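# Place the carton inside the taped outline on the block

## Task

Set the carton down on top of the raised block so that no part of it extends beyond the blue tape outline, with the carton's long side parallel to the long side of the outline. It must stay there on its own, without the robot holding it. Afterwards release it and pull the tool away.

## Robot and tools

Robot: a single arm carrying a vacuum suction tool; there is no gripper with fingers. The reference point is the cup point, which is the middle of the suction cup's rim when nothing touches it. The cup points along the cup point's own +z axis. Starting about 4 cm back from the rim, the tool body and its camera stick out sideways by up to about 9 cm, so allow room for them near walls or the block's sides.

Frame: all poses are in the scene frame. Its origin sits on the table surface straight below the arm's base, +z is up, and +y lies to the left when facing along +x. The base itself may be tilted relative to the table. Positions are in metres; orientations are quaternions written w first (qw, qx, qy, qz). The reported cup point position can be slightly off, more so at long reach.

Row format (shared by every tool that moves the arm): one list of 8 numbers, [x, y, z, qw, qx, qy, qz, suction]. The first seven form an absolute target pose for the cup point in the scene frame, not an offset. The eighth is the suction command in [-1, 1]: anything above 0.01 switches suction on, 0.01 or less switches it off, and it stays at whatever was last sent. Always include the wanted quaternion in each row; copying the one from the last result can let the orientation wander.

execute_actions(actions): actions is a list of actions, each a list of up to 15 rows. Each row lasts one control step of 1/30 s, so one action is 0.5 s; if fewer than 15 rows are given, the final row repeats to fill the action. An empty list just reports the state and images. A target lying more than 0.6 m from the cup point's current position along any of its own axes is refused; if the first action fails that test, or any action is malformed, nothing in the call runs.

move(target, speed, stop_force, blocking): target is one 8-number row as above (an absolute pose). The cup point follows a straight path toward it taking 0.5 to 10 s, turning the short way round. speed is in m/s, 0.002 to 0.5 (default 0.25); rotation is capped at twice that value in rad/s. The path ignores obstacles, and the real motion trails it and may overshoot the speed, especially with the arm nearly straight. stop_force, in N from 13 to 80, ends the path once the wrist sensor feels that much extra push against the direction of travel for 2 steps; the arm then backs up 2 steps and holds. Use it only with slow speeds, not on moves that rotate, not in the first 0.2 s of a scene, and not when lifting away from a surface you are pressing (it would stop immediately). blocking=false returns after 0.5 s while the arm keeps going and cannot be combined with stop_force; check it with wait(0), and other motion commands are refused until it ends or stop is called. The result adds a move: line giving the ending (done, contact, held, off_target, moving, fault), any limits that acted (paced = pose was clipped, held = a check blocked some steps, after which the arm may move very fast), and the distance to target.

wait(seconds): 0 to 10 s; the arm keeps its last command and a running move continues. stop(): brakes a running move; faster moves need more room. zoom_image(camera, region): camera is cam_high (896x504) or cam_wrist (504x504); region is [x0, y0, x1, y1] in pixels from the top-left, at most 504 by 504. finished_scene(scene): ends the current scene by number; irreversible, and the goal must already hold.

Motion details: each control step the commanded pose is limited to 100 mm and 16 degrees from the measured pose, and position wins over orientation when both cannot be met. Far targets need several actions. Commands are smoothed with about 0.17 s lag. The Hand target line shows what the controller is currently driving toward. A pose unreachable line means the clearance check (which treats any mount under the base as part of the arm) altered or blocked the command. Joint limits (rad): pan -3.142 to 3.142, lift and wrists -6.283 to 6.283, elbow 0.000 to 3.142.

Picking: turn suction on and press the 36 mm rim flat onto a smooth face of the carton so it seals all round, away from edges, seams or holes. suction_measured near 0 means no seal; 0.83 or more means airtight; part_present is 1 from 0.50 and drops below 0.45. Under vacuum the cup shortens, so the carton rides up to about 12 mm nearer the tool. To release, lower the carton until it rests on the block, switch suction off, then raise at least 15 mm. If the cup seals on the table, turn suction off to free it.

State readings: pose, velocities, joint torques (offset and noisy, not used for faults), and Wrist force/torque along the tool's own axes, pointing back into the arm when pressing, with up to about 5.5 N offset, 3.4 N noise and saturation near 100 N. no reading at the start is normal.

Avoid: the arm is stiff, so aiming even slightly past a firm contact can cause a fault stop; a joint torque at its limit (pan and lift 297, elbow 135, wrists 48.6 N m) or 150 N of outside force freezes the arm for 10 s. Holding loads heats motors: warnings from 70 °C, brakes at 85 °C. Approach contacts slowly, never drop or fling the carton, and never knock anything off the table. Loose objects may occasionally get a small push.

Each tool is called after ">>>" by a JSON object that holds its "op" and its "data", one argument or row to a line.

## Session

I'll start by looking at the current state of the scene.

>>> {"op": "execute_actions", "data": {
  "actions": []
}}

Scene clock: 0.00 s.
end_effector_position=(+0.6293, +0.0293, +0.2964) suction_measured=0.01 part_present=0 end_effector_quat_wxyz=(-0.004, -0.020, +1.000, -0.008) end_effector_velocity=(+0.000, -0.000, +0.001) end_effector_angular_velocity=(-0.001, -0.002, +0.000)
Joint positions: [-0.281 -1.558  2.145 -2.158 -1.572  2.862]
Joint velocities: [-0.    -0.001 -0.001  0.    -0.001 -0.   ]
Joint torques (N m, as the arm reports them, + toward a larger angle): no reading
Motor temperatures (°C, as the motors report them): [29 27 31 36 36 34]
Wrist force (N, on the end effector, along its own x y z axes, offset not removed): no reading
Wrist torque (N m, same axes, about the end effector's origin, offset not removed): no reading
Hand target: +0.629, +0.029, +0.296; -0.004, -0.020, +1.000, -0.008

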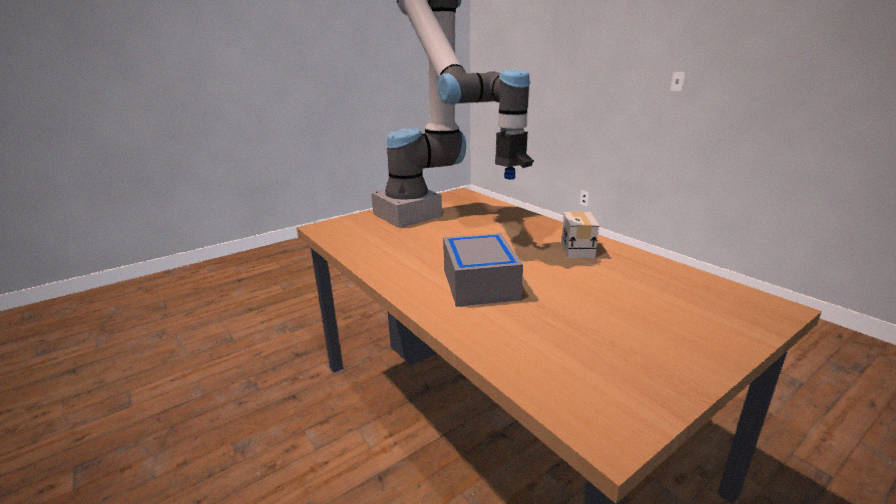

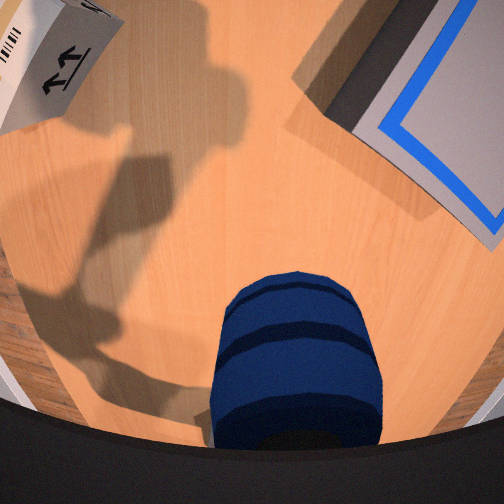

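>>> {"op": "zoom_image", "data": {
  "camera": "cam_high",
  "region": [420, 180, 640, 320]
}}

>>> {"op": "zoom_image", "data": {
  "camera": "cam_wrist",
  "region": [0, 0, 252, 252]
}}

Region (420, 180, 640, 320) of cam_high's 896x504 image, scaled by 2.291, with more detail than that image has; it fills the top 321 rows of this view, and the rest is white.

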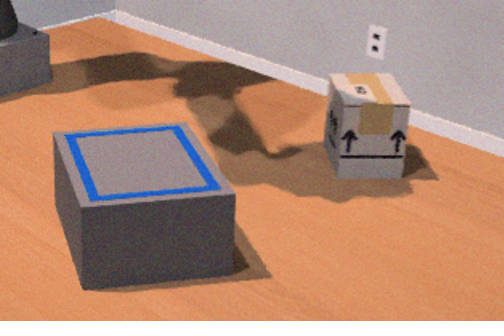

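Region (0, 0, 252, 252) of cam_wrist's 504x504 image, scaled by 2.000, with more detail than that image has.

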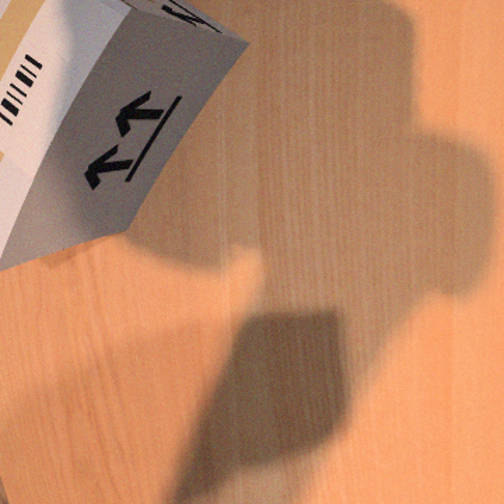

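>>> {"op": "move", "data": {
  "target": [0.68, 0.22, 0.36, 0, 0, 1, 0, -1],
  "speed": 0.3
}}

Scene clock: 10.83 s.
end_effector_position=(+0.6801, +0.2195, +0.3600) suction_measured=0.01 part_present=0 end_effector_quat_wxyz=(+0.000, -0.000, +1.000, -0.000) end_effector_velocity=(+0.001, +0.002, +0.002) end_effector_angular_velocity=(+0.000, -0.001, -0.001)
Joint positions: [ 0.012 -1.486  1.936 -2.03  -1.557  3.197]
Joint velocities: [ 0.003  0.001 -0.004  0.002  0.     0.003]
Joint torques (N m, as the arm reports them, + toward a larger angle): [ 12.2  -35.54 -52.03  -0.71  -2.05   4.31]
Motor temperatures (°C, as the motors report them): [29 27 31 36 36 34]
Wrist force (N, on the end effector, along its own x y z axes, offset not removed): [-4.0 -0.2 -7.8]
Wrist torque (N m, same axes, about the end effector's origin, offset not removed): [0.06 0.74 -0.21]
Hand target: +0.680, +0.220, +0.360; +0.000, +0.000, +1.000, -0.000
Off the commanded pose: 0.000 m, 0 deg.
move: done

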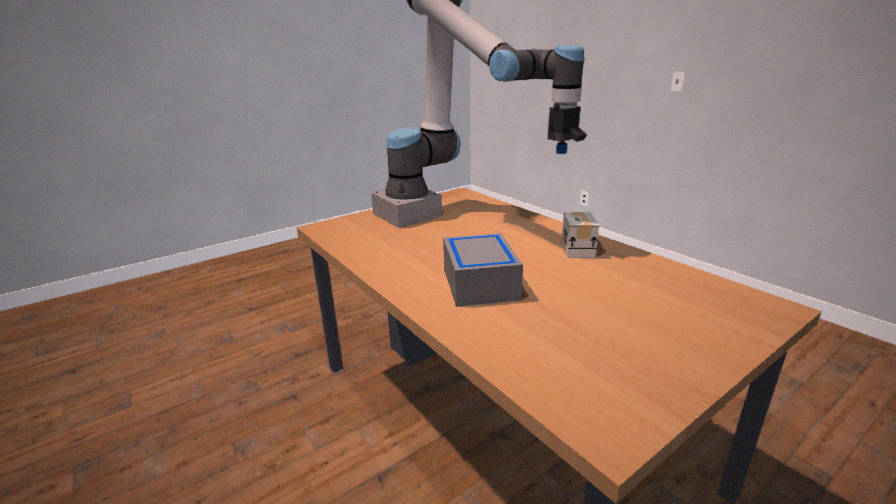

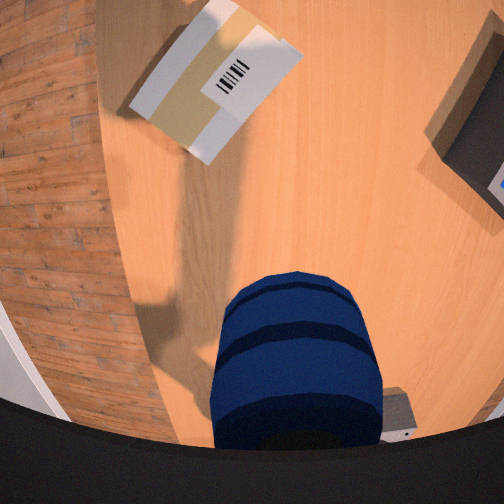

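>>> {"op": "zoom_image", "data": {
  "camera": "cam_wrist",
  "region": [100, 0, 330, 200]
}}

Region (100, 0, 330, 200) of cam_wrist's 504x504 image, scaled by 2.191, with more detail than that image has; it fills the top 438 rows of this view, and the rest is white.

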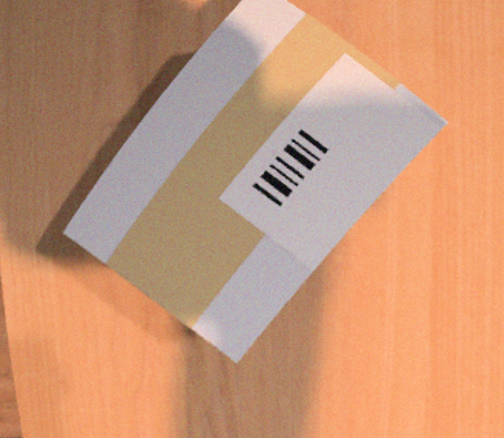

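>>> {"op": "move", "data": {
  "target": [0.742, 0.272, 0.24, 0, -0.4305, 0.9026, 0, -1],
  "speed": 0.35
}}

Scene clock: 65.97 s.
end_effector_position=(+0.7421, +0.2718, +0.2403) suction_measured=0.01 part_present=0 end_effector_quat_wxyz=(+0.000, -0.430, +0.903, -0.000) end_effector_velocity=(+0.001, +0.001, -0.001) end_effector_angular_velocity=(-0.000, -0.001, +0.012)
Joint positions: [ 0.078 -1.261  1.899 -2.218 -1.557  2.374]
Joint velocities: [ 0.001  0.002 -0.001 -0.002 -0.    -0.011]
Joint torques (N m, as the arm reports them, + toward a larger angle): [ 12.57 -56.25 -48.95  -9.29   1.56  -2.5 ]
Motor temperatures (°C, as the motors report them): [29 27 31 36 36 34]
Wrist force (N, on the end effector, along its own x y z axes, offset not removed): [-0.5 1.1 1.9]
Wrist torque (N m, same axes, about the end effector's origin, offset not removed): [0.46 -0.33 -0.02]
Hand target: +0.742, +0.272, +0.240; +0.000, -0.430, +0.903, -0.000
Off the commanded pose: 0.000 m, 0 deg.
move: done

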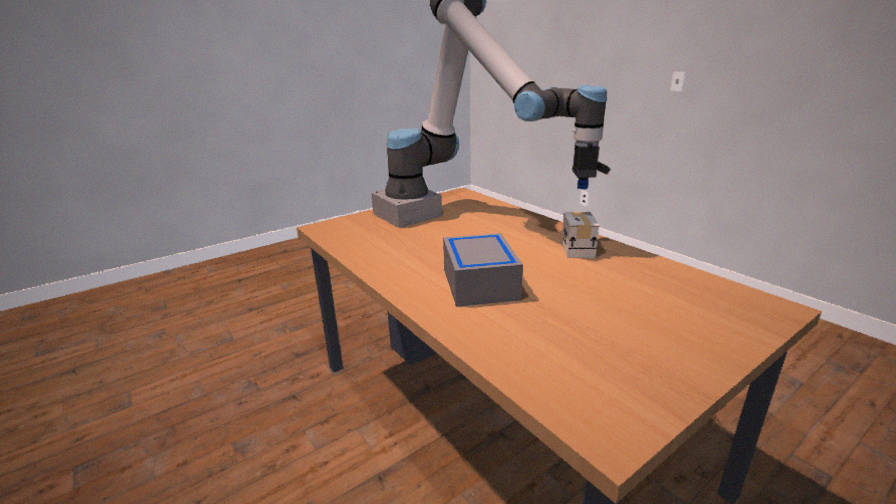

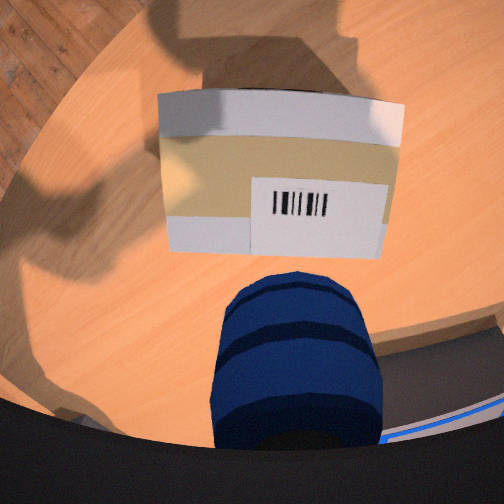

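>>> {"op": "zoom_image", "data": {
  "camera": "cam_wrist",
  "region": [140, 70, 420, 290]
}}

>>> {"op": "zoom_image", "data": {
  "camera": "cam_high",
  "region": [530, 130, 650, 270]
}}

Region (140, 70, 420, 290) of cam_wrist's 504x504 image, scaled by 1.800, with more detail than that image has; it fills the top 396 rows of this view, and the rest is white.

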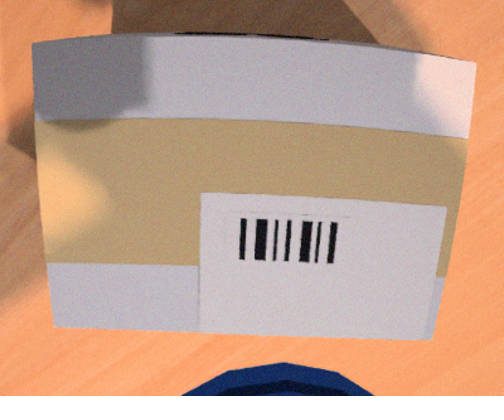

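Region (530, 130, 650, 270) of cam_high's 896x504 image, scaled by 3.600, with more detail than that image has; it fills the left 432 columns of this view, and the rest is white.

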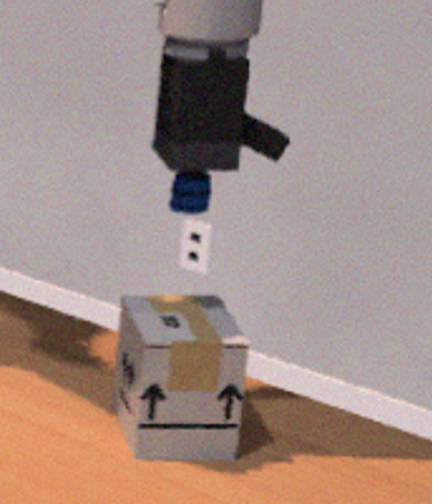

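>>> {"op": "zoom_image", "data": {
  "camera": "cam_wrist",
  "region": [140, 75, 290, 135]
}}

>>> {"op": "zoom_image", "data": {
  "camera": "cam_wrist",
  "region": [270, 75, 420, 135]
}}

>>> {"op": "zoom_image", "data": {
  "camera": "cam_wrist",
  "region": [150, 200, 400, 330]
}}

Region (140, 75, 290, 135) of cam_wrist's 504x504 image, scaled by 3.360, with more detail than that image has; it fills the top 202 rows of this view, and the rest is white.

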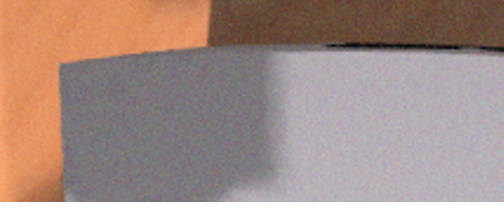

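Region (270, 75, 420, 135) of cam_wrist's 504x504 image, scaled by 3.360, with more detail than that image has; it fills the top 202 rows of this view, and the rest is white.

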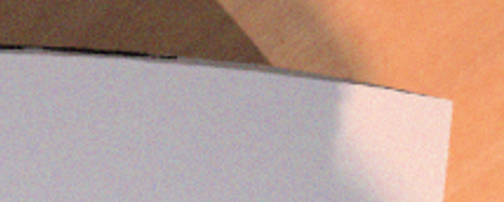

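Region (150, 200, 400, 330) of cam_wrist's 504x504 image, scaled by 2.016, with more detail than that image has; it fills the top 262 rows of this view, and the rest is white.

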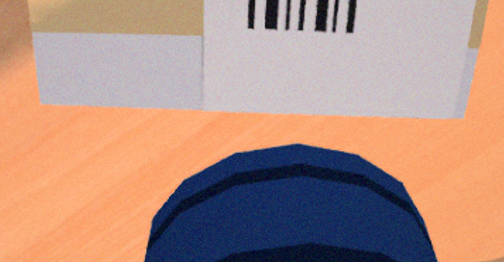

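>>> {"op": "move", "data": {
  "target": [0.746, 0.2765, 0.15, 0, -0.4123, 0.911, 0, -1],
  "speed": 0.2
}}

Scene clock: 169.43 s.
end_effector_position=(+0.7460, +0.2765, +0.1503) suction_measured=0.01 part_present=0 end_effector_quat_wxyz=(+0.000, -0.412, +0.911, +0.000) end_effector_velocity=(+0.001, -0.001, -0.002) end_effector_angular_velocity=(-0.001, -0.001, -0.002)
Joint positions: [ 0.085 -1.15   1.94  -2.37  -1.557  2.42 ]
Joint velocities: [-0.     0.003  0.    -0.004 -0.001  0.001]
Joint torques (N m, as the arm reports them, + toward a larger angle): [ 11.99 -57.1  -22.13  -8.29  -2.65   3.17]
Motor temperatures (°C, as the motors report them): [29 27 31 36 36 34]
Wrist force (N, on the end effector, along its own x y z axes, offset not removed): [-4.8 9.1 1.4]
Wrist torque (N m, same axes, about the end effector's origin, offset not removed): [1.73 0.73 0.04]
Hand target: +0.746, +0.277, +0.150; +0.000, -0.412, +0.911, -0.000
Off the commanded pose: 0.000 m, 0 deg.
move: done

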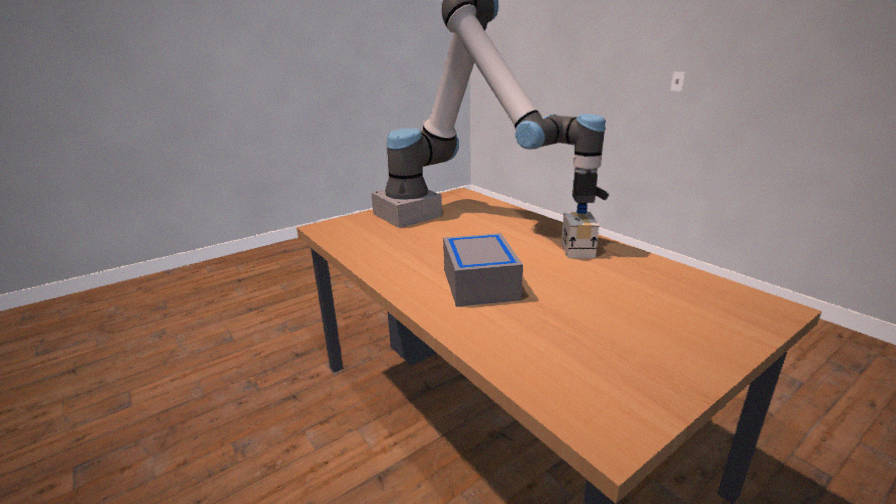

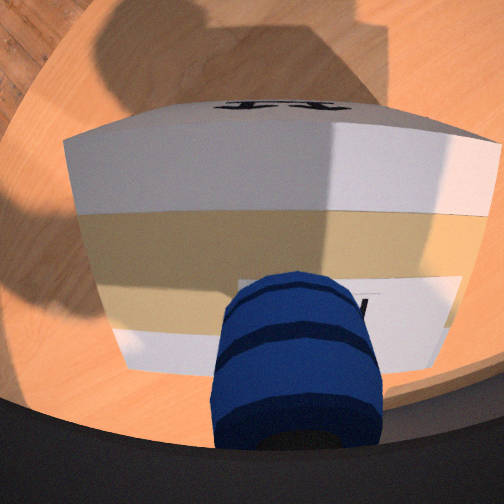

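>>> {"op": "zoom_image", "data": {
  "camera": "cam_wrist",
  "region": [50, 80, 504, 160]
}}

>>> {"op": "zoom_image", "data": {
  "camera": "cam_high",
  "region": [540, 160, 630, 270]
}}

Region (50, 80, 504, 160) of cam_wrist's 504x504 image, scaled by 1.110, with more detail than that image has; it fills the top 89 rows of this view, and the rest is white.

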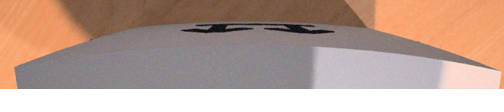

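Region (540, 160, 630, 270) of cam_high's 896x504 image, scaled by 4.582, with more detail than that image has; it fills the left 412 columns of this view, and the rest is white.

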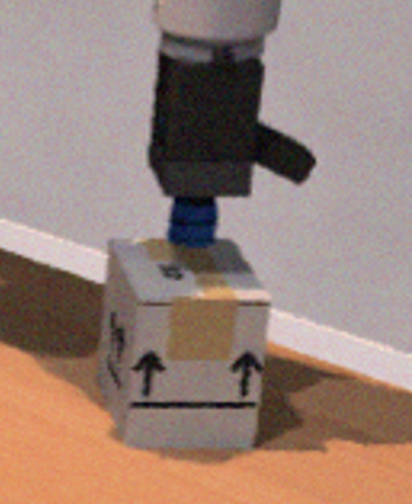

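>>> {"op": "move", "data": {
  "target": [0.7454, 0.2797, 0.126, 0, -0.4123, 0.911, 0, 1],
  "speed": 0.04,
  "stop_force": 20
}}

Scene clock: 195.97 s.
end_effector_position=(+0.7454, +0.2797, +0.1262) suction_measured=0.71 part_present=1 end_effector_quat_wxyz=(-0.000, -0.412, +0.911, +0.000) end_effector_velocity=(-0.001, +0.000, -0.003) end_effector_angular_velocity=(+0.001, +0.001, +0.001)
Joint positions: [ 0.09  -1.119  1.949 -2.41  -1.557  2.425]
Joint velocities: [ 0.     0.003  0.002 -0.004  0.001 -0.001]
Joint torques (N m, as the arm reports them, + toward a larger angle): [ 11.93 -67.89 -27.21  -9.94  -2.54   3.35]
Motor temperatures (°C, as the motors report them): [29 27 31 36 36 34]
Wrist force (N, on the end effector, along its own x y z axes, offset not removed): [5.7 4.3 5.9]
Wrist torque (N m, same axes, about the end effector's origin, offset not removed): [0.67 -1.05 0.20]
Hand target: +0.745, +0.280, +0.126; +0.000, -0.412, +0.911, -0.000
Off the commanded pose: 0.000 m, 0 deg.
move: done

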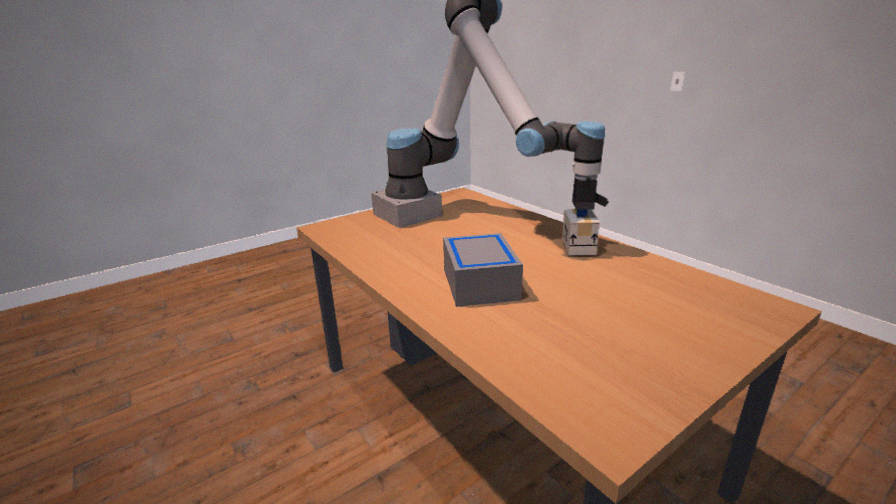

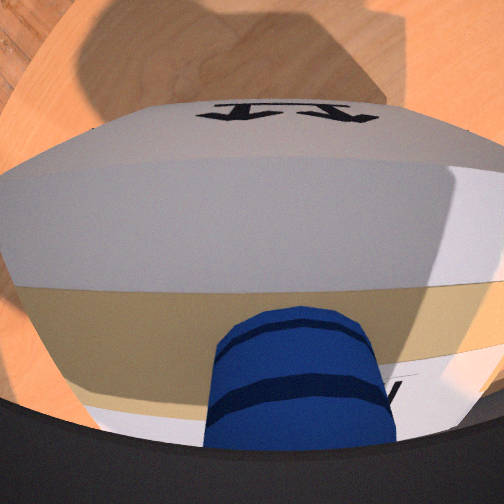

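>>> {"op": "execute_actions", "data": {
  "actions": []
}}

Scene clock: 198.00 s.
end_effector_position=(+0.7454, +0.2797, +0.1260) suction_measured=0.89 part_present=1 end_effector_quat_wxyz=(+0.000, -0.412, +0.911, -0.000) end_effector_velocity=(-0.000, +0.000, -0.000) end_effector_angular_velocity=(+0.001, +0.001, -0.000)
Joint positions: [ 0.09  -1.119  1.949 -2.411 -1.557  2.425]
Joint velocities: [-0.     0.001  0.     0.     0.001  0.   ]
Joint torques (N m, as the arm reports them, + toward a larger angle): [  7.29 -67.3  -24.93 -10.23   1.95   3.12]
Motor temperatures (°C, as the motors report them): [29 27 31 36 36 34]
Wrist force (N, on the end effector, along its own x y z axes, offset not removed): [0.3 0.2 3.5]
Wrist torque (N m, same axes, about the end effector's origin, offset not removed): [0.23 -0.16 0.04]
Hand target: +0.745, +0.280, +0.126; +0.000, -0.412, +0.911, -0.000
Off the commanded pose: 0.000 m, 0 deg.

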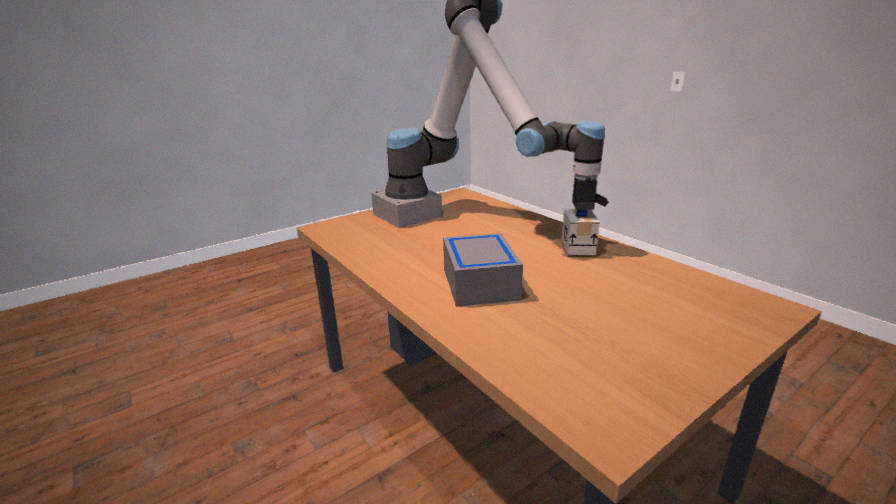

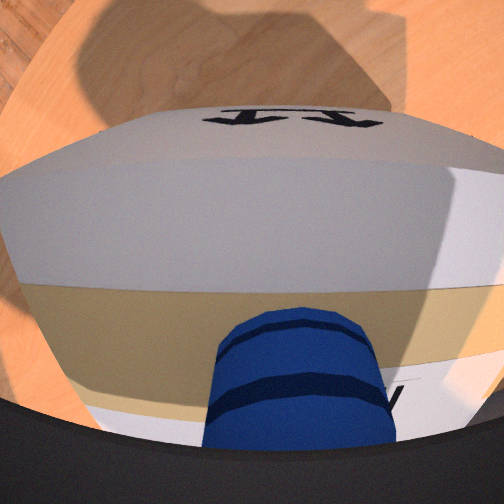

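>>> {"op": "execute_actions", "data": {
  "actions": [
    [[0.7454,0.2797,0.1261,0,-0.4123,0.911,0,1],[0.7454,0.2795,0.1265,0,-0.4123,0.911,0,1],[0.7454,0.2792,0.1275,0,-0.4124,0.9109,0,1],[0.7453,0.2785,0.1293,0,-0.4126,0.9109,0,1],[0.7452,0.2775,0.1322,0,-0.4128,0.9108,0,1],[0.7451,0.2759,0.1361,0,-0.4131,0.9106,0,1],[0.7449,0.2739,0.1411,0,-0.4136,0.9104,0,1],[0.7447,0.2712,0.1472,0,-0.4142,0.9101,0,1],[0.7445,0.268,0.1544,0,-0.4149,0.9098,0,1],[0.7441,0.2641,0.1625,0,-0.4158,0.9094,0,1],[0.7438,0.2595,0.1715,0,-0.4168,0.909,0,1],[0.7433,0.2542,0.1812,0,-0.418,0.9084,0,1],[0.7429,0.2483,0.1915,0,-0.4193,0.9078,0,1],[0.7423,0.2416,0.2022,0,-0.4208,0.9071,0,1],[0.7417,0.2342,0.213,0,-0.4224,0.9064,0,1]],
    [[0.7411,0.2261,0.2238,0,-0.4242,0.9055,0,1],[0.7404,0.2174,0.2345,0,-0.4261,0.9046,0,1],[0.7396,0.208,0.2448,0,-0.4282,0.9036,0,1],[0.7388,0.198,0.2545,0,-0.4304,0.9026,0,1],[0.738,0.1874,0.2635,0,-0.4327,0.9015,0,1],[0.7371,0.1763,0.2716,0,-0.4352,0.9003,0,1],[0.7361,0.1647,0.2788,0,-0.4377,0.899,0,1],[0.7352,0.1526,0.2849,0,-0.4404,0.8977,0,1],[0.7342,0.1401,0.2899,0,-0.4431,0.8964,0,1],[0.7331,0.1273,0.2938,0,-0.4459,0.895,0,1],[0.7321,0.1142,0.2967,0,-0.4488,0.8936,0,1],[0.731,0.1008,0.2985,0,-0.4517,0.8921,0,1],[0.7299,0.0872,0.2995,0,-0.4546,0.8906,0,1],[0.7288,0.0736,0.2999,0,-0.4576,0.8891,0,1],[0.7277,0.0599,0.3,0,-0.4606,0.8876,0,1]],
    [[0.7266,0.0461,0.3,0,-0.4635,0.886,0,1],[0.7255,0.0325,0.3,0,-0.4665,0.8845,0,1],[0.7244,0.0189,0.3,0,-0.4694,0.8829,0,1],[0.7233,0.0055,0.3,0,-0.4723,0.8814,0,1],[0.7223,-0.0076,0.3,0,-0.4751,0.8799,0,1],[0.7212,-0.0204,0.3,0,-0.4779,0.8784,0,1],[0.7202,-0.0329,0.3,0,-0.4805,0.8769,0,1],[0.7193,-0.045,0.3,0,-0.4831,0.8755,0,1],[0.7183,-0.0566,0.3,0,-0.4856,0.8741,0,1],[0.7174,-0.0677,0.3,0,-0.488,0.8728,0,1],[0.7166,-0.0783,0.3,0,-0.4902,0.8715,0,1],[0.7158,-0.0883,0.3,0,-0.4923,0.8703,0,1],[0.715,-0.0977,0.3,0,-0.4943,0.8692,0,1],[0.7143,-0.1064,0.3,0,-0.4962,0.8682,0,1],[0.7137,-0.1145,0.3,0,-0.4979,0.8672,0,1]],
    [[0.7131,-0.1219,0.3,0,-0.4995,0.8663,0,1],[0.7125,-0.1286,0.3,0,-0.5009,0.8655,0,1],[0.7121,-0.1345,0.3,0,-0.5021,0.8647,0,1],[0.7116,-0.1398,0.3,0,-0.5032,0.8641,0,1],[0.7113,-0.1444,0.3,0,-0.5042,0.8635,0,1],[0.7109,-0.1483,0.3,0,-0.505,0.863,0,1],[0.7107,-0.1515,0.3,0,-0.5057,0.8626,0,1],[0.7105,-0.1542,0.3,0,-0.5063,0.8623,0,1],[0.7103,-0.1562,0.3,0,-0.5067,0.8621,0,1],[0.7102,-0.1578,0.3,0,-0.507,0.8619,0,1],[0.7101,-0.1588,0.3,0,-0.5073,0.8617,0,1],[0.71,-0.1595,0.3,0,-0.5074,0.8617,0,1],[0.71,-0.1598,0.3,0,-0.5075,0.8616,0,1],[0.71,-0.16,0.3,0,-0.5075,0.8616,0,1],[0.71,-0.16,0.3,0,-0.5075,0.8616,0,1]]
  ]
}}

Scene clock: 316.13 s.
end_effector_position=(+0.7101, -0.1554, +0.3000) suction_measured=0.89 part_present=1 end_effector_quat_wxyz=(-0.000, -0.506, +0.862, -0.000) end_effector_velocity=(-0.002, -0.040, +0.001) end_effector_angular_velocity=(+0.003, -0.002, +0.023)
Joint positions: [-0.511 -1.405  1.971 -2.137 -1.555  1.611]
Joint velocities: [-0.054  0.01  -0.013  0.003  0.003 -0.077]
Joint torques (N m, as the arm reports them, + toward a larger angle): [ -9.15 -47.43 -55.17  -1.25   1.99  -2.69]
Motor temperatures (°C, as the motors report them): [29 27 31 36 36 34]
Wrist force (N, on the end effector, along its own x y z axes, offset not removed): [3.2 4.2 11.1]
Wrist torque (N m, same axes, about the end effector's origin, offset not removed): [1.13 -0.81 0.19]
Hand target: +0.710, -0.160, +0.300; -0.000, -0.507, +0.862, +0.000
Off the commanded pose: 0.005 m, 0 deg.

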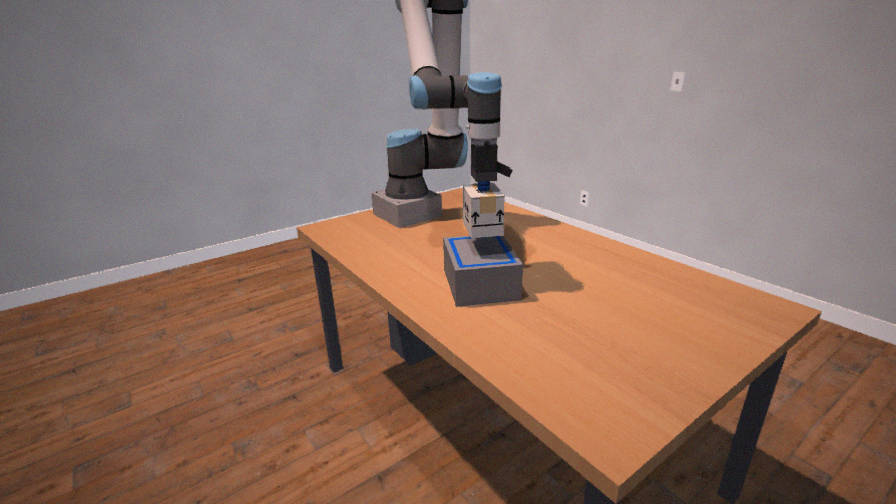

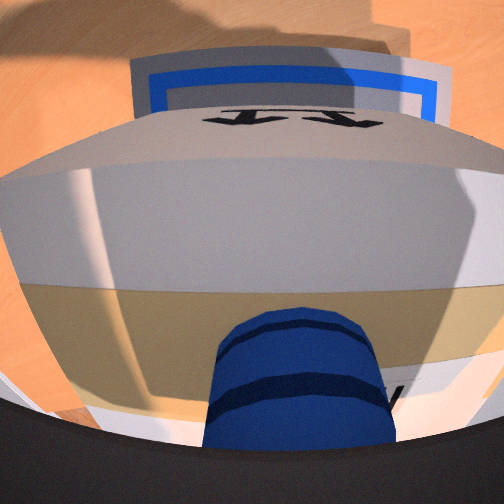

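>>> {"op": "execute_actions", "data": {
  "actions": []
}}

>>> {"op": "zoom_image", "data": {
  "camera": "cam_wrist",
  "region": [100, 20, 300, 140]
}}

>>> {"op": "zoom_image", "data": {
  "camera": "cam_wrist",
  "region": [280, 20, 480, 140]
}}

>>> {"op": "zoom_image", "data": {
  "camera": "cam_high",
  "region": [420, 160, 550, 320]
}}

Scene clock: 321.40 s.
end_effector_position=(+0.7099, -0.1599, +0.3000) suction_measured=0.89 part_present=1 end_effector_quat_wxyz=(-0.000, -0.507, +0.862, +0.000) end_effector_velocity=(+0.001, +0.001, +0.001) end_effector_angular_velocity=(-0.000, -0.001, +0.002)
Joint positions: [-0.517 -1.403  1.969 -2.137 -1.554  1.603]
Joint velocities: [ 0.001 -0.001 -0.001 -0.     0.    -0.001]
Joint torques (N m, as the arm reports them, + toward a larger angle): [-12.85 -48.83 -55.33  -1.52   2.31  -3.49]
Motor temperatures (°C, as the motors report them): [29 27 31 36 36 34]
Wrist force (N, on the end effector, along its own x y z axes, offset not removed): [-2.6 7.1 7.2]
Wrist torque (N m, same axes, about the end effector's origin, offset not removed): [1.16 0.40 0.06]
Hand target: +0.710, -0.160, +0.300; -0.000, -0.507, +0.862, +0.000
Off the commanded pose: 0.000 m, 0 deg.

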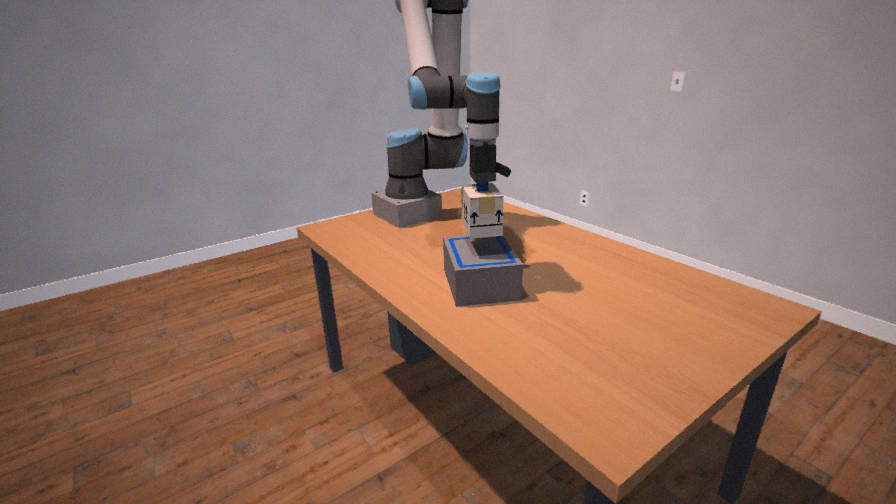

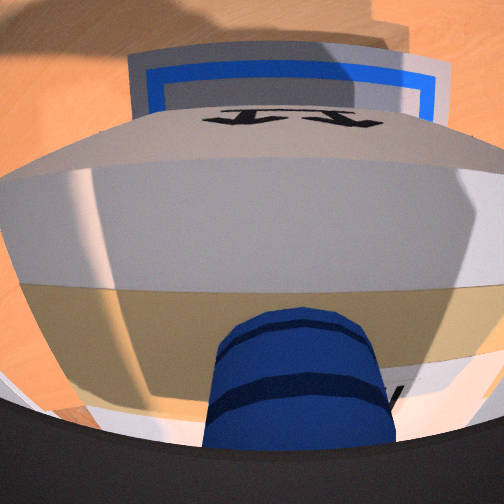

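Region (100, 20, 300, 140) of cam_wrist's 504x504 image, scaled by 2.520, with more detail than that image has; it fills the top 302 rows of this view, and the rest is white.

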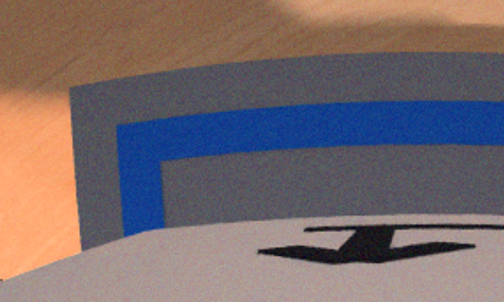

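Region (280, 20, 480, 140) of cam_wrist's 504x504 image, scaled by 2.520, with more detail than that image has; it fills the top 302 rows of this view, and the rest is white.

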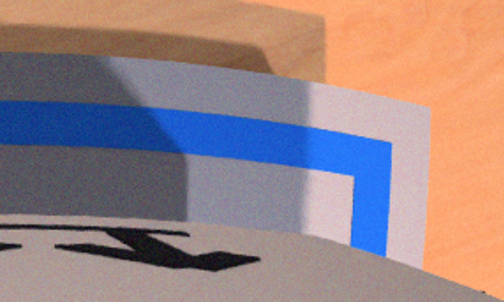

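Region (420, 160, 550, 320) of cam_high's 896x504 image, scaled by 3.150, with more detail than that image has; it fills the left 410 columns of this view, and the rest is white.

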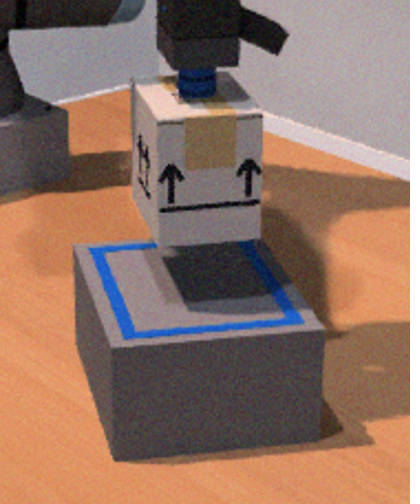

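>>> {"op": "move", "data": {
  "target": [0.716, -0.168, 0.262, 0, -0.5075, 0.8616, 0, 1],
  "speed": 0.12
}}

>>> {"op": "zoom_image", "data": {
  "camera": "cam_wrist",
  "region": [80, 10, 290, 140]
}}

>>> {"op": "zoom_image", "data": {
  "camera": "cam_wrist",
  "region": [280, 10, 490, 140]
}}

>>> {"op": "zoom_image", "data": {
  "camera": "cam_high",
  "region": [420, 160, 550, 320]
}}

Scene clock: 355.37 s.
end_effector_position=(+0.7160, -0.1680, +0.2623) suction_measured=0.89 part_present=1 end_effector_quat_wxyz=(-0.000, -0.508, +0.862, +0.000) end_effector_velocity=(+0.000, -0.001, -0.002) end_effector_angular_velocity=(-0.001, -0.000, -0.001)
Joint positions: [-0.523 -1.353  1.987 -2.205 -1.554  1.597]
Joint velocities: [-0.001  0.003  0.001 -0.004 -0.    -0.   ]
Joint torques (N m, as the arm reports them, + toward a larger angle): [-12.3  -41.49 -31.56  -9.74   2.39  -3.11]
Motor temperatures (°C, as the motors report them): [29 27 31 36 36 34]
Wrist force (N, on the end effector, along its own x y z axes, offset not removed): [5.1 0.3 6.7]
Wrist torque (N m, same axes, about the end effector's origin, offset not removed): [0.37 -0.88 -0.01]
Hand target: +0.716, -0.168, +0.262; -0.000, -0.508, +0.862, +0.000
Off the commanded pose: 0.000 m, 0 deg.
move: done

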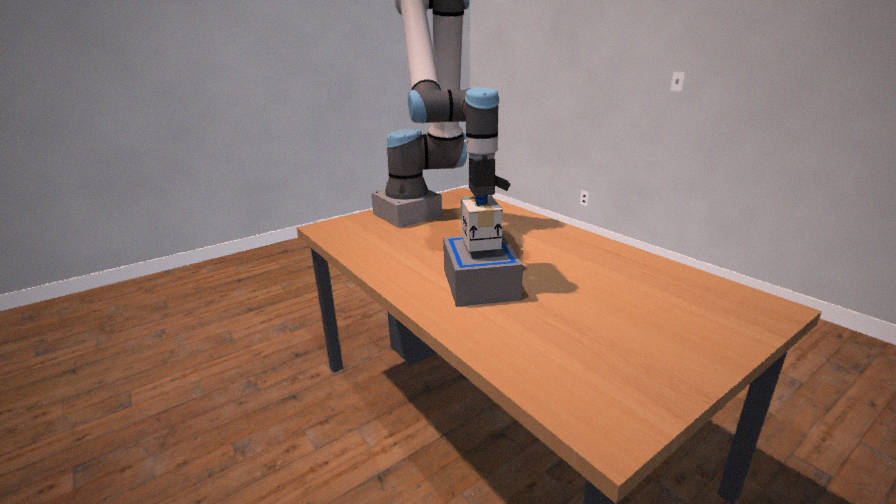

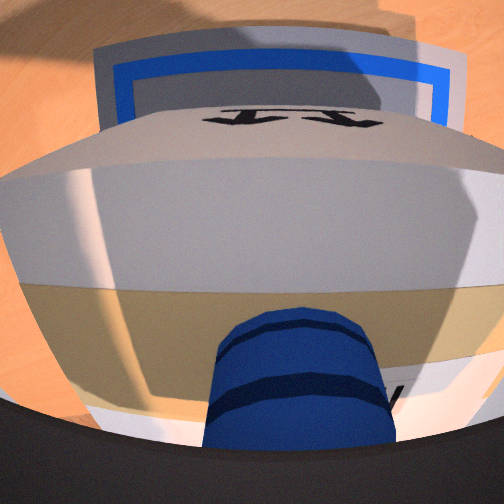

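Region (80, 10, 290, 140) of cam_wrist's 504x504 image, scaled by 2.400, with more detail than that image has; it fills the top 312 rows of this view, and the rest is white.

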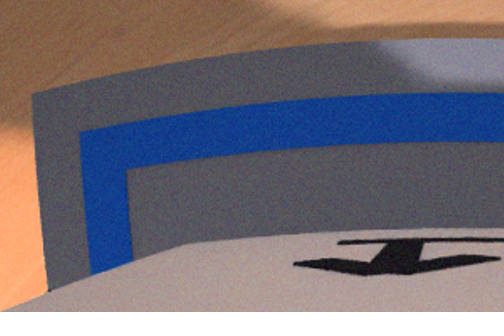

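Region (280, 10, 490, 140) of cam_wrist's 504x504 image, scaled by 2.400, with more detail than that image has; it fills the top 312 rows of this view, and the rest is white.

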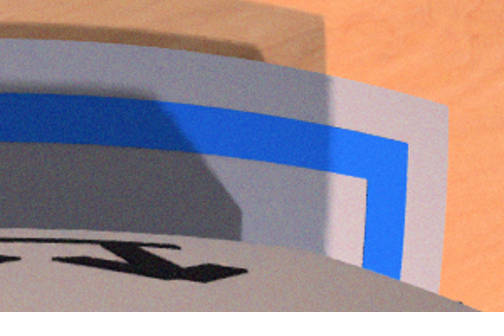

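Region (420, 160, 550, 320) of cam_high's 896x504 image, scaled by 3.150, with more detail than that image has; it fills the left 410 columns of this view, and the rest is white.

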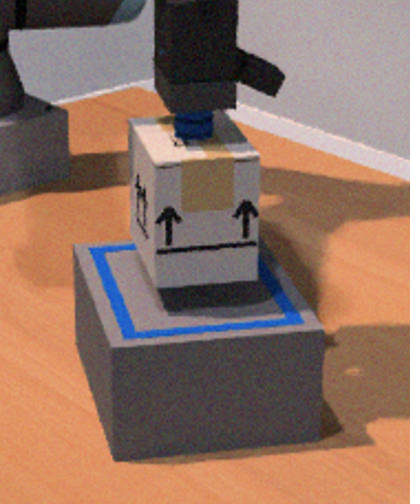

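>>> {"op": "move", "data": {
  "target": [0.716, -0.168, 0.247, 0, -0.5075, 0.8616, 0, 1],
  "speed": 0.06
}}

>>> {"op": "zoom_image", "data": {
  "camera": "cam_wrist",
  "region": [70, 10, 280, 140]
}}

>>> {"op": "zoom_image", "data": {
  "camera": "cam_wrist",
  "region": [290, 10, 500, 140]
}}

>>> {"op": "zoom_image", "data": {
  "camera": "cam_high",
  "region": [435, 190, 535, 290]
}}

Scene clock: 375.13 s.
end_effector_position=(+0.7160, -0.1680, +0.2473) suction_measured=0.89 part_present=1 end_effector_quat_wxyz=(-0.000, -0.508, +0.862, +0.000) end_effector_velocity=(+0.001, +0.001, -0.002) end_effector_angular_velocity=(-0.001, -0.000, +0.001)
Joint positions: [-0.522 -1.337  1.999 -2.233 -1.554  1.598]
Joint velocities: [ 0.002  0.003  0.001 -0.005 -0.001  0.   ]
Joint torques (N m, as the arm reports them, + toward a larger angle): [  9.67 -50.31 -30.9  -11.1    2.15   3.19]
Motor temperatures (°C, as the motors report them): [29 27 31 36 36 34]
Wrist force (N, on the end effector, along its own x y z axes, offset not removed): [1.1 10.7 0.9]
Wrist torque (N m, same axes, about the end effector's origin, offset not removed): [1.99 -0.24 0.03]
Hand target: +0.716, -0.168, +0.247; -0.000, -0.508, +0.862, +0.000
Off the commanded pose: 0.000 m, 0 deg.
move: done

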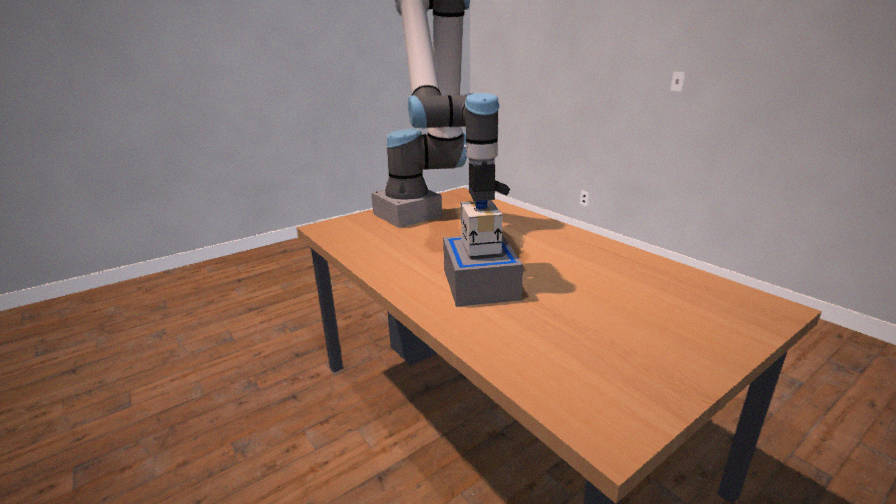

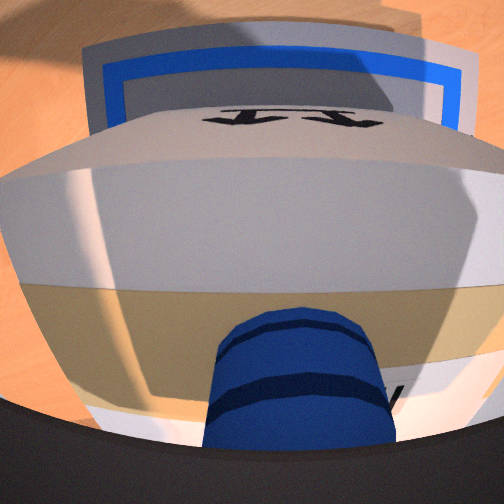

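Region (70, 10, 280, 140) of cam_wrist's 504x504 image, scaled by 2.400, with more detail than that image has; it fills the top 312 rows of this view, and the rest is white.

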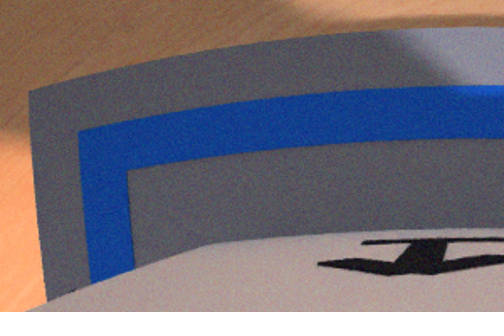

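Region (290, 10, 500, 140) of cam_wrist's 504x504 image, scaled by 2.400, with more detail than that image has; it fills the top 312 rows of this view, and the rest is white.

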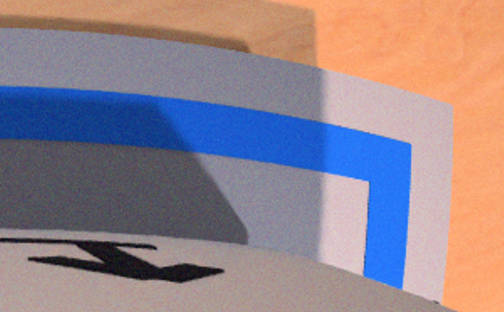

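Region (435, 190, 535, 290) of cam_high's 896x504 image, scaled by 5.040, with more detail than that image has.

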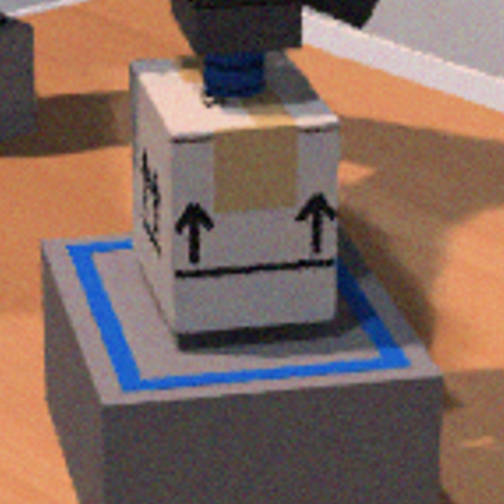

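>>> {"op": "move", "data": {
  "target": [0.716, -0.168, 0.2415, 0, -0.5075, 0.8616, 0, 1],
  "speed": 0.03
}}

>>> {"op": "move", "data": {
  "target": [0.716, -0.168, 0.228, 0, -0.5075, 0.8616, 0, 1],
  "speed": 0.005,
  "stop_force": 15
}}

Scene clock: 391.57 s.
end_effector_position=(+0.7160, -0.1680, +0.2417) suction_measured=0.89 part_present=1 end_effector_quat_wxyz=(-0.000, -0.508, +0.862, +0.000) end_effector_velocity=(-0.000, +0.000, -0.002) end_effector_angular_velocity=(+0.001, -0.001, +0.000)
Joint positions: [-0.522 -1.331  2.003 -2.243 -1.554  1.598]
Joint velocities: [-0.     0.002  0.002 -0.004  0.001 -0.   ]
Joint torques (N m, as the arm reports them, + toward a larger angle): [  9.72 -50.03 -32.26  -9.59   1.73   3.26]
Motor temperatures (°C, as the motors report them): [29 27 31 36 36 34]
Wrist force (N, on the end effector, along its own x y z axes, offset not removed): [-2.0 1.0 13.9]
Wrist torque (N m, same axes, about the end effector's origin, offset not removed): [0.29 0.24 0.26]
Hand target: +0.716, -0.168, +0.242; -0.000, -0.508, +0.862, +0.000
Off the commanded pose: 0.000 m, 0 deg.
move: done

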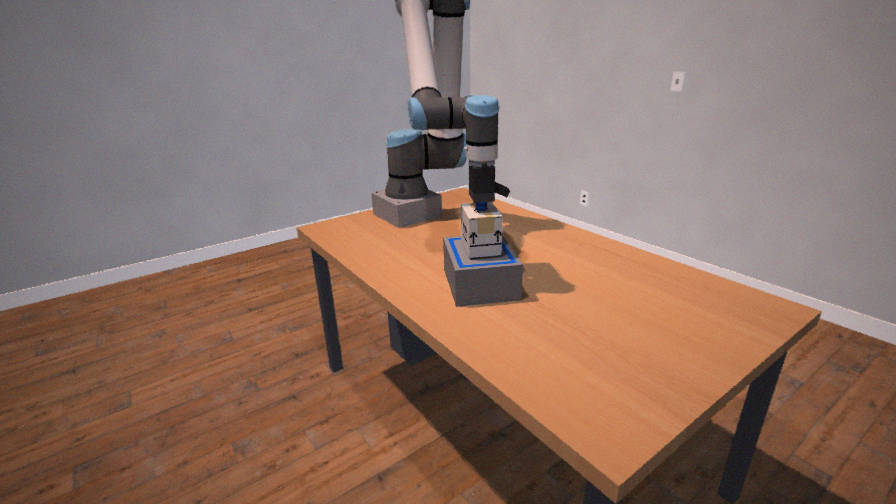

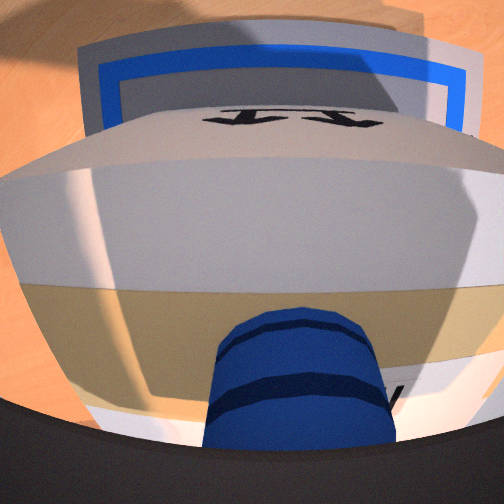

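Scene clock: 393.57 s.
end_effector_position=(+0.7160, -0.1680, +0.2336) suction_measured=0.89 part_present=1 end_effector_quat_wxyz=(+0.000, -0.508, +0.862, -0.000) end_effector_velocity=(-0.001, +0.001, +0.000) end_effector_angular_velocity=(+0.002, +0.003, -0.001)
Joint positions: [-0.522 -1.321  2.009 -2.258 -1.554  1.598]
Joint velocities: [-0.    -0.001  0.     0.004  0.001  0.001]
Joint torques (N m, as the arm reports them, + toward a larger angle): [ 10.39 -64.69 -33.15   1.05   1.87   3.37]
Motor temperatures (°C, as the motors report them): [29 27 31 36 36 34]
Wrist force (N, on the end effector, along its own x y z axes, offset not removed): [2.5 8.8 -29.1]
Wrist torque (N m, same axes, about the end effector's origin, offset not removed): [0.57 -0.37 0.18]
Hand target: +0.716, -0.168, +0.234; +0.000, -0.508, +0.862, -0.000
Off the commanded pose: 0.006 m, 0 deg.
move: contact

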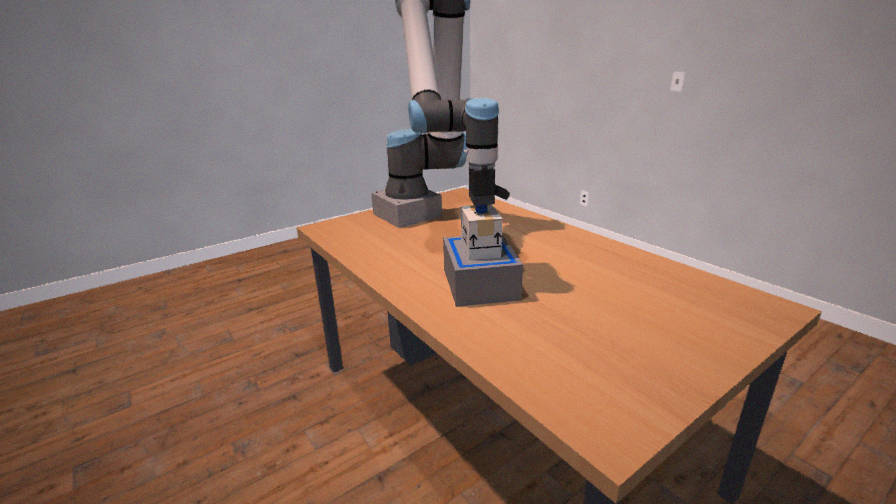

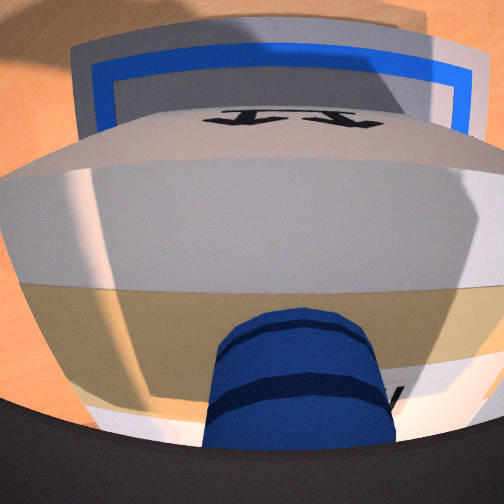

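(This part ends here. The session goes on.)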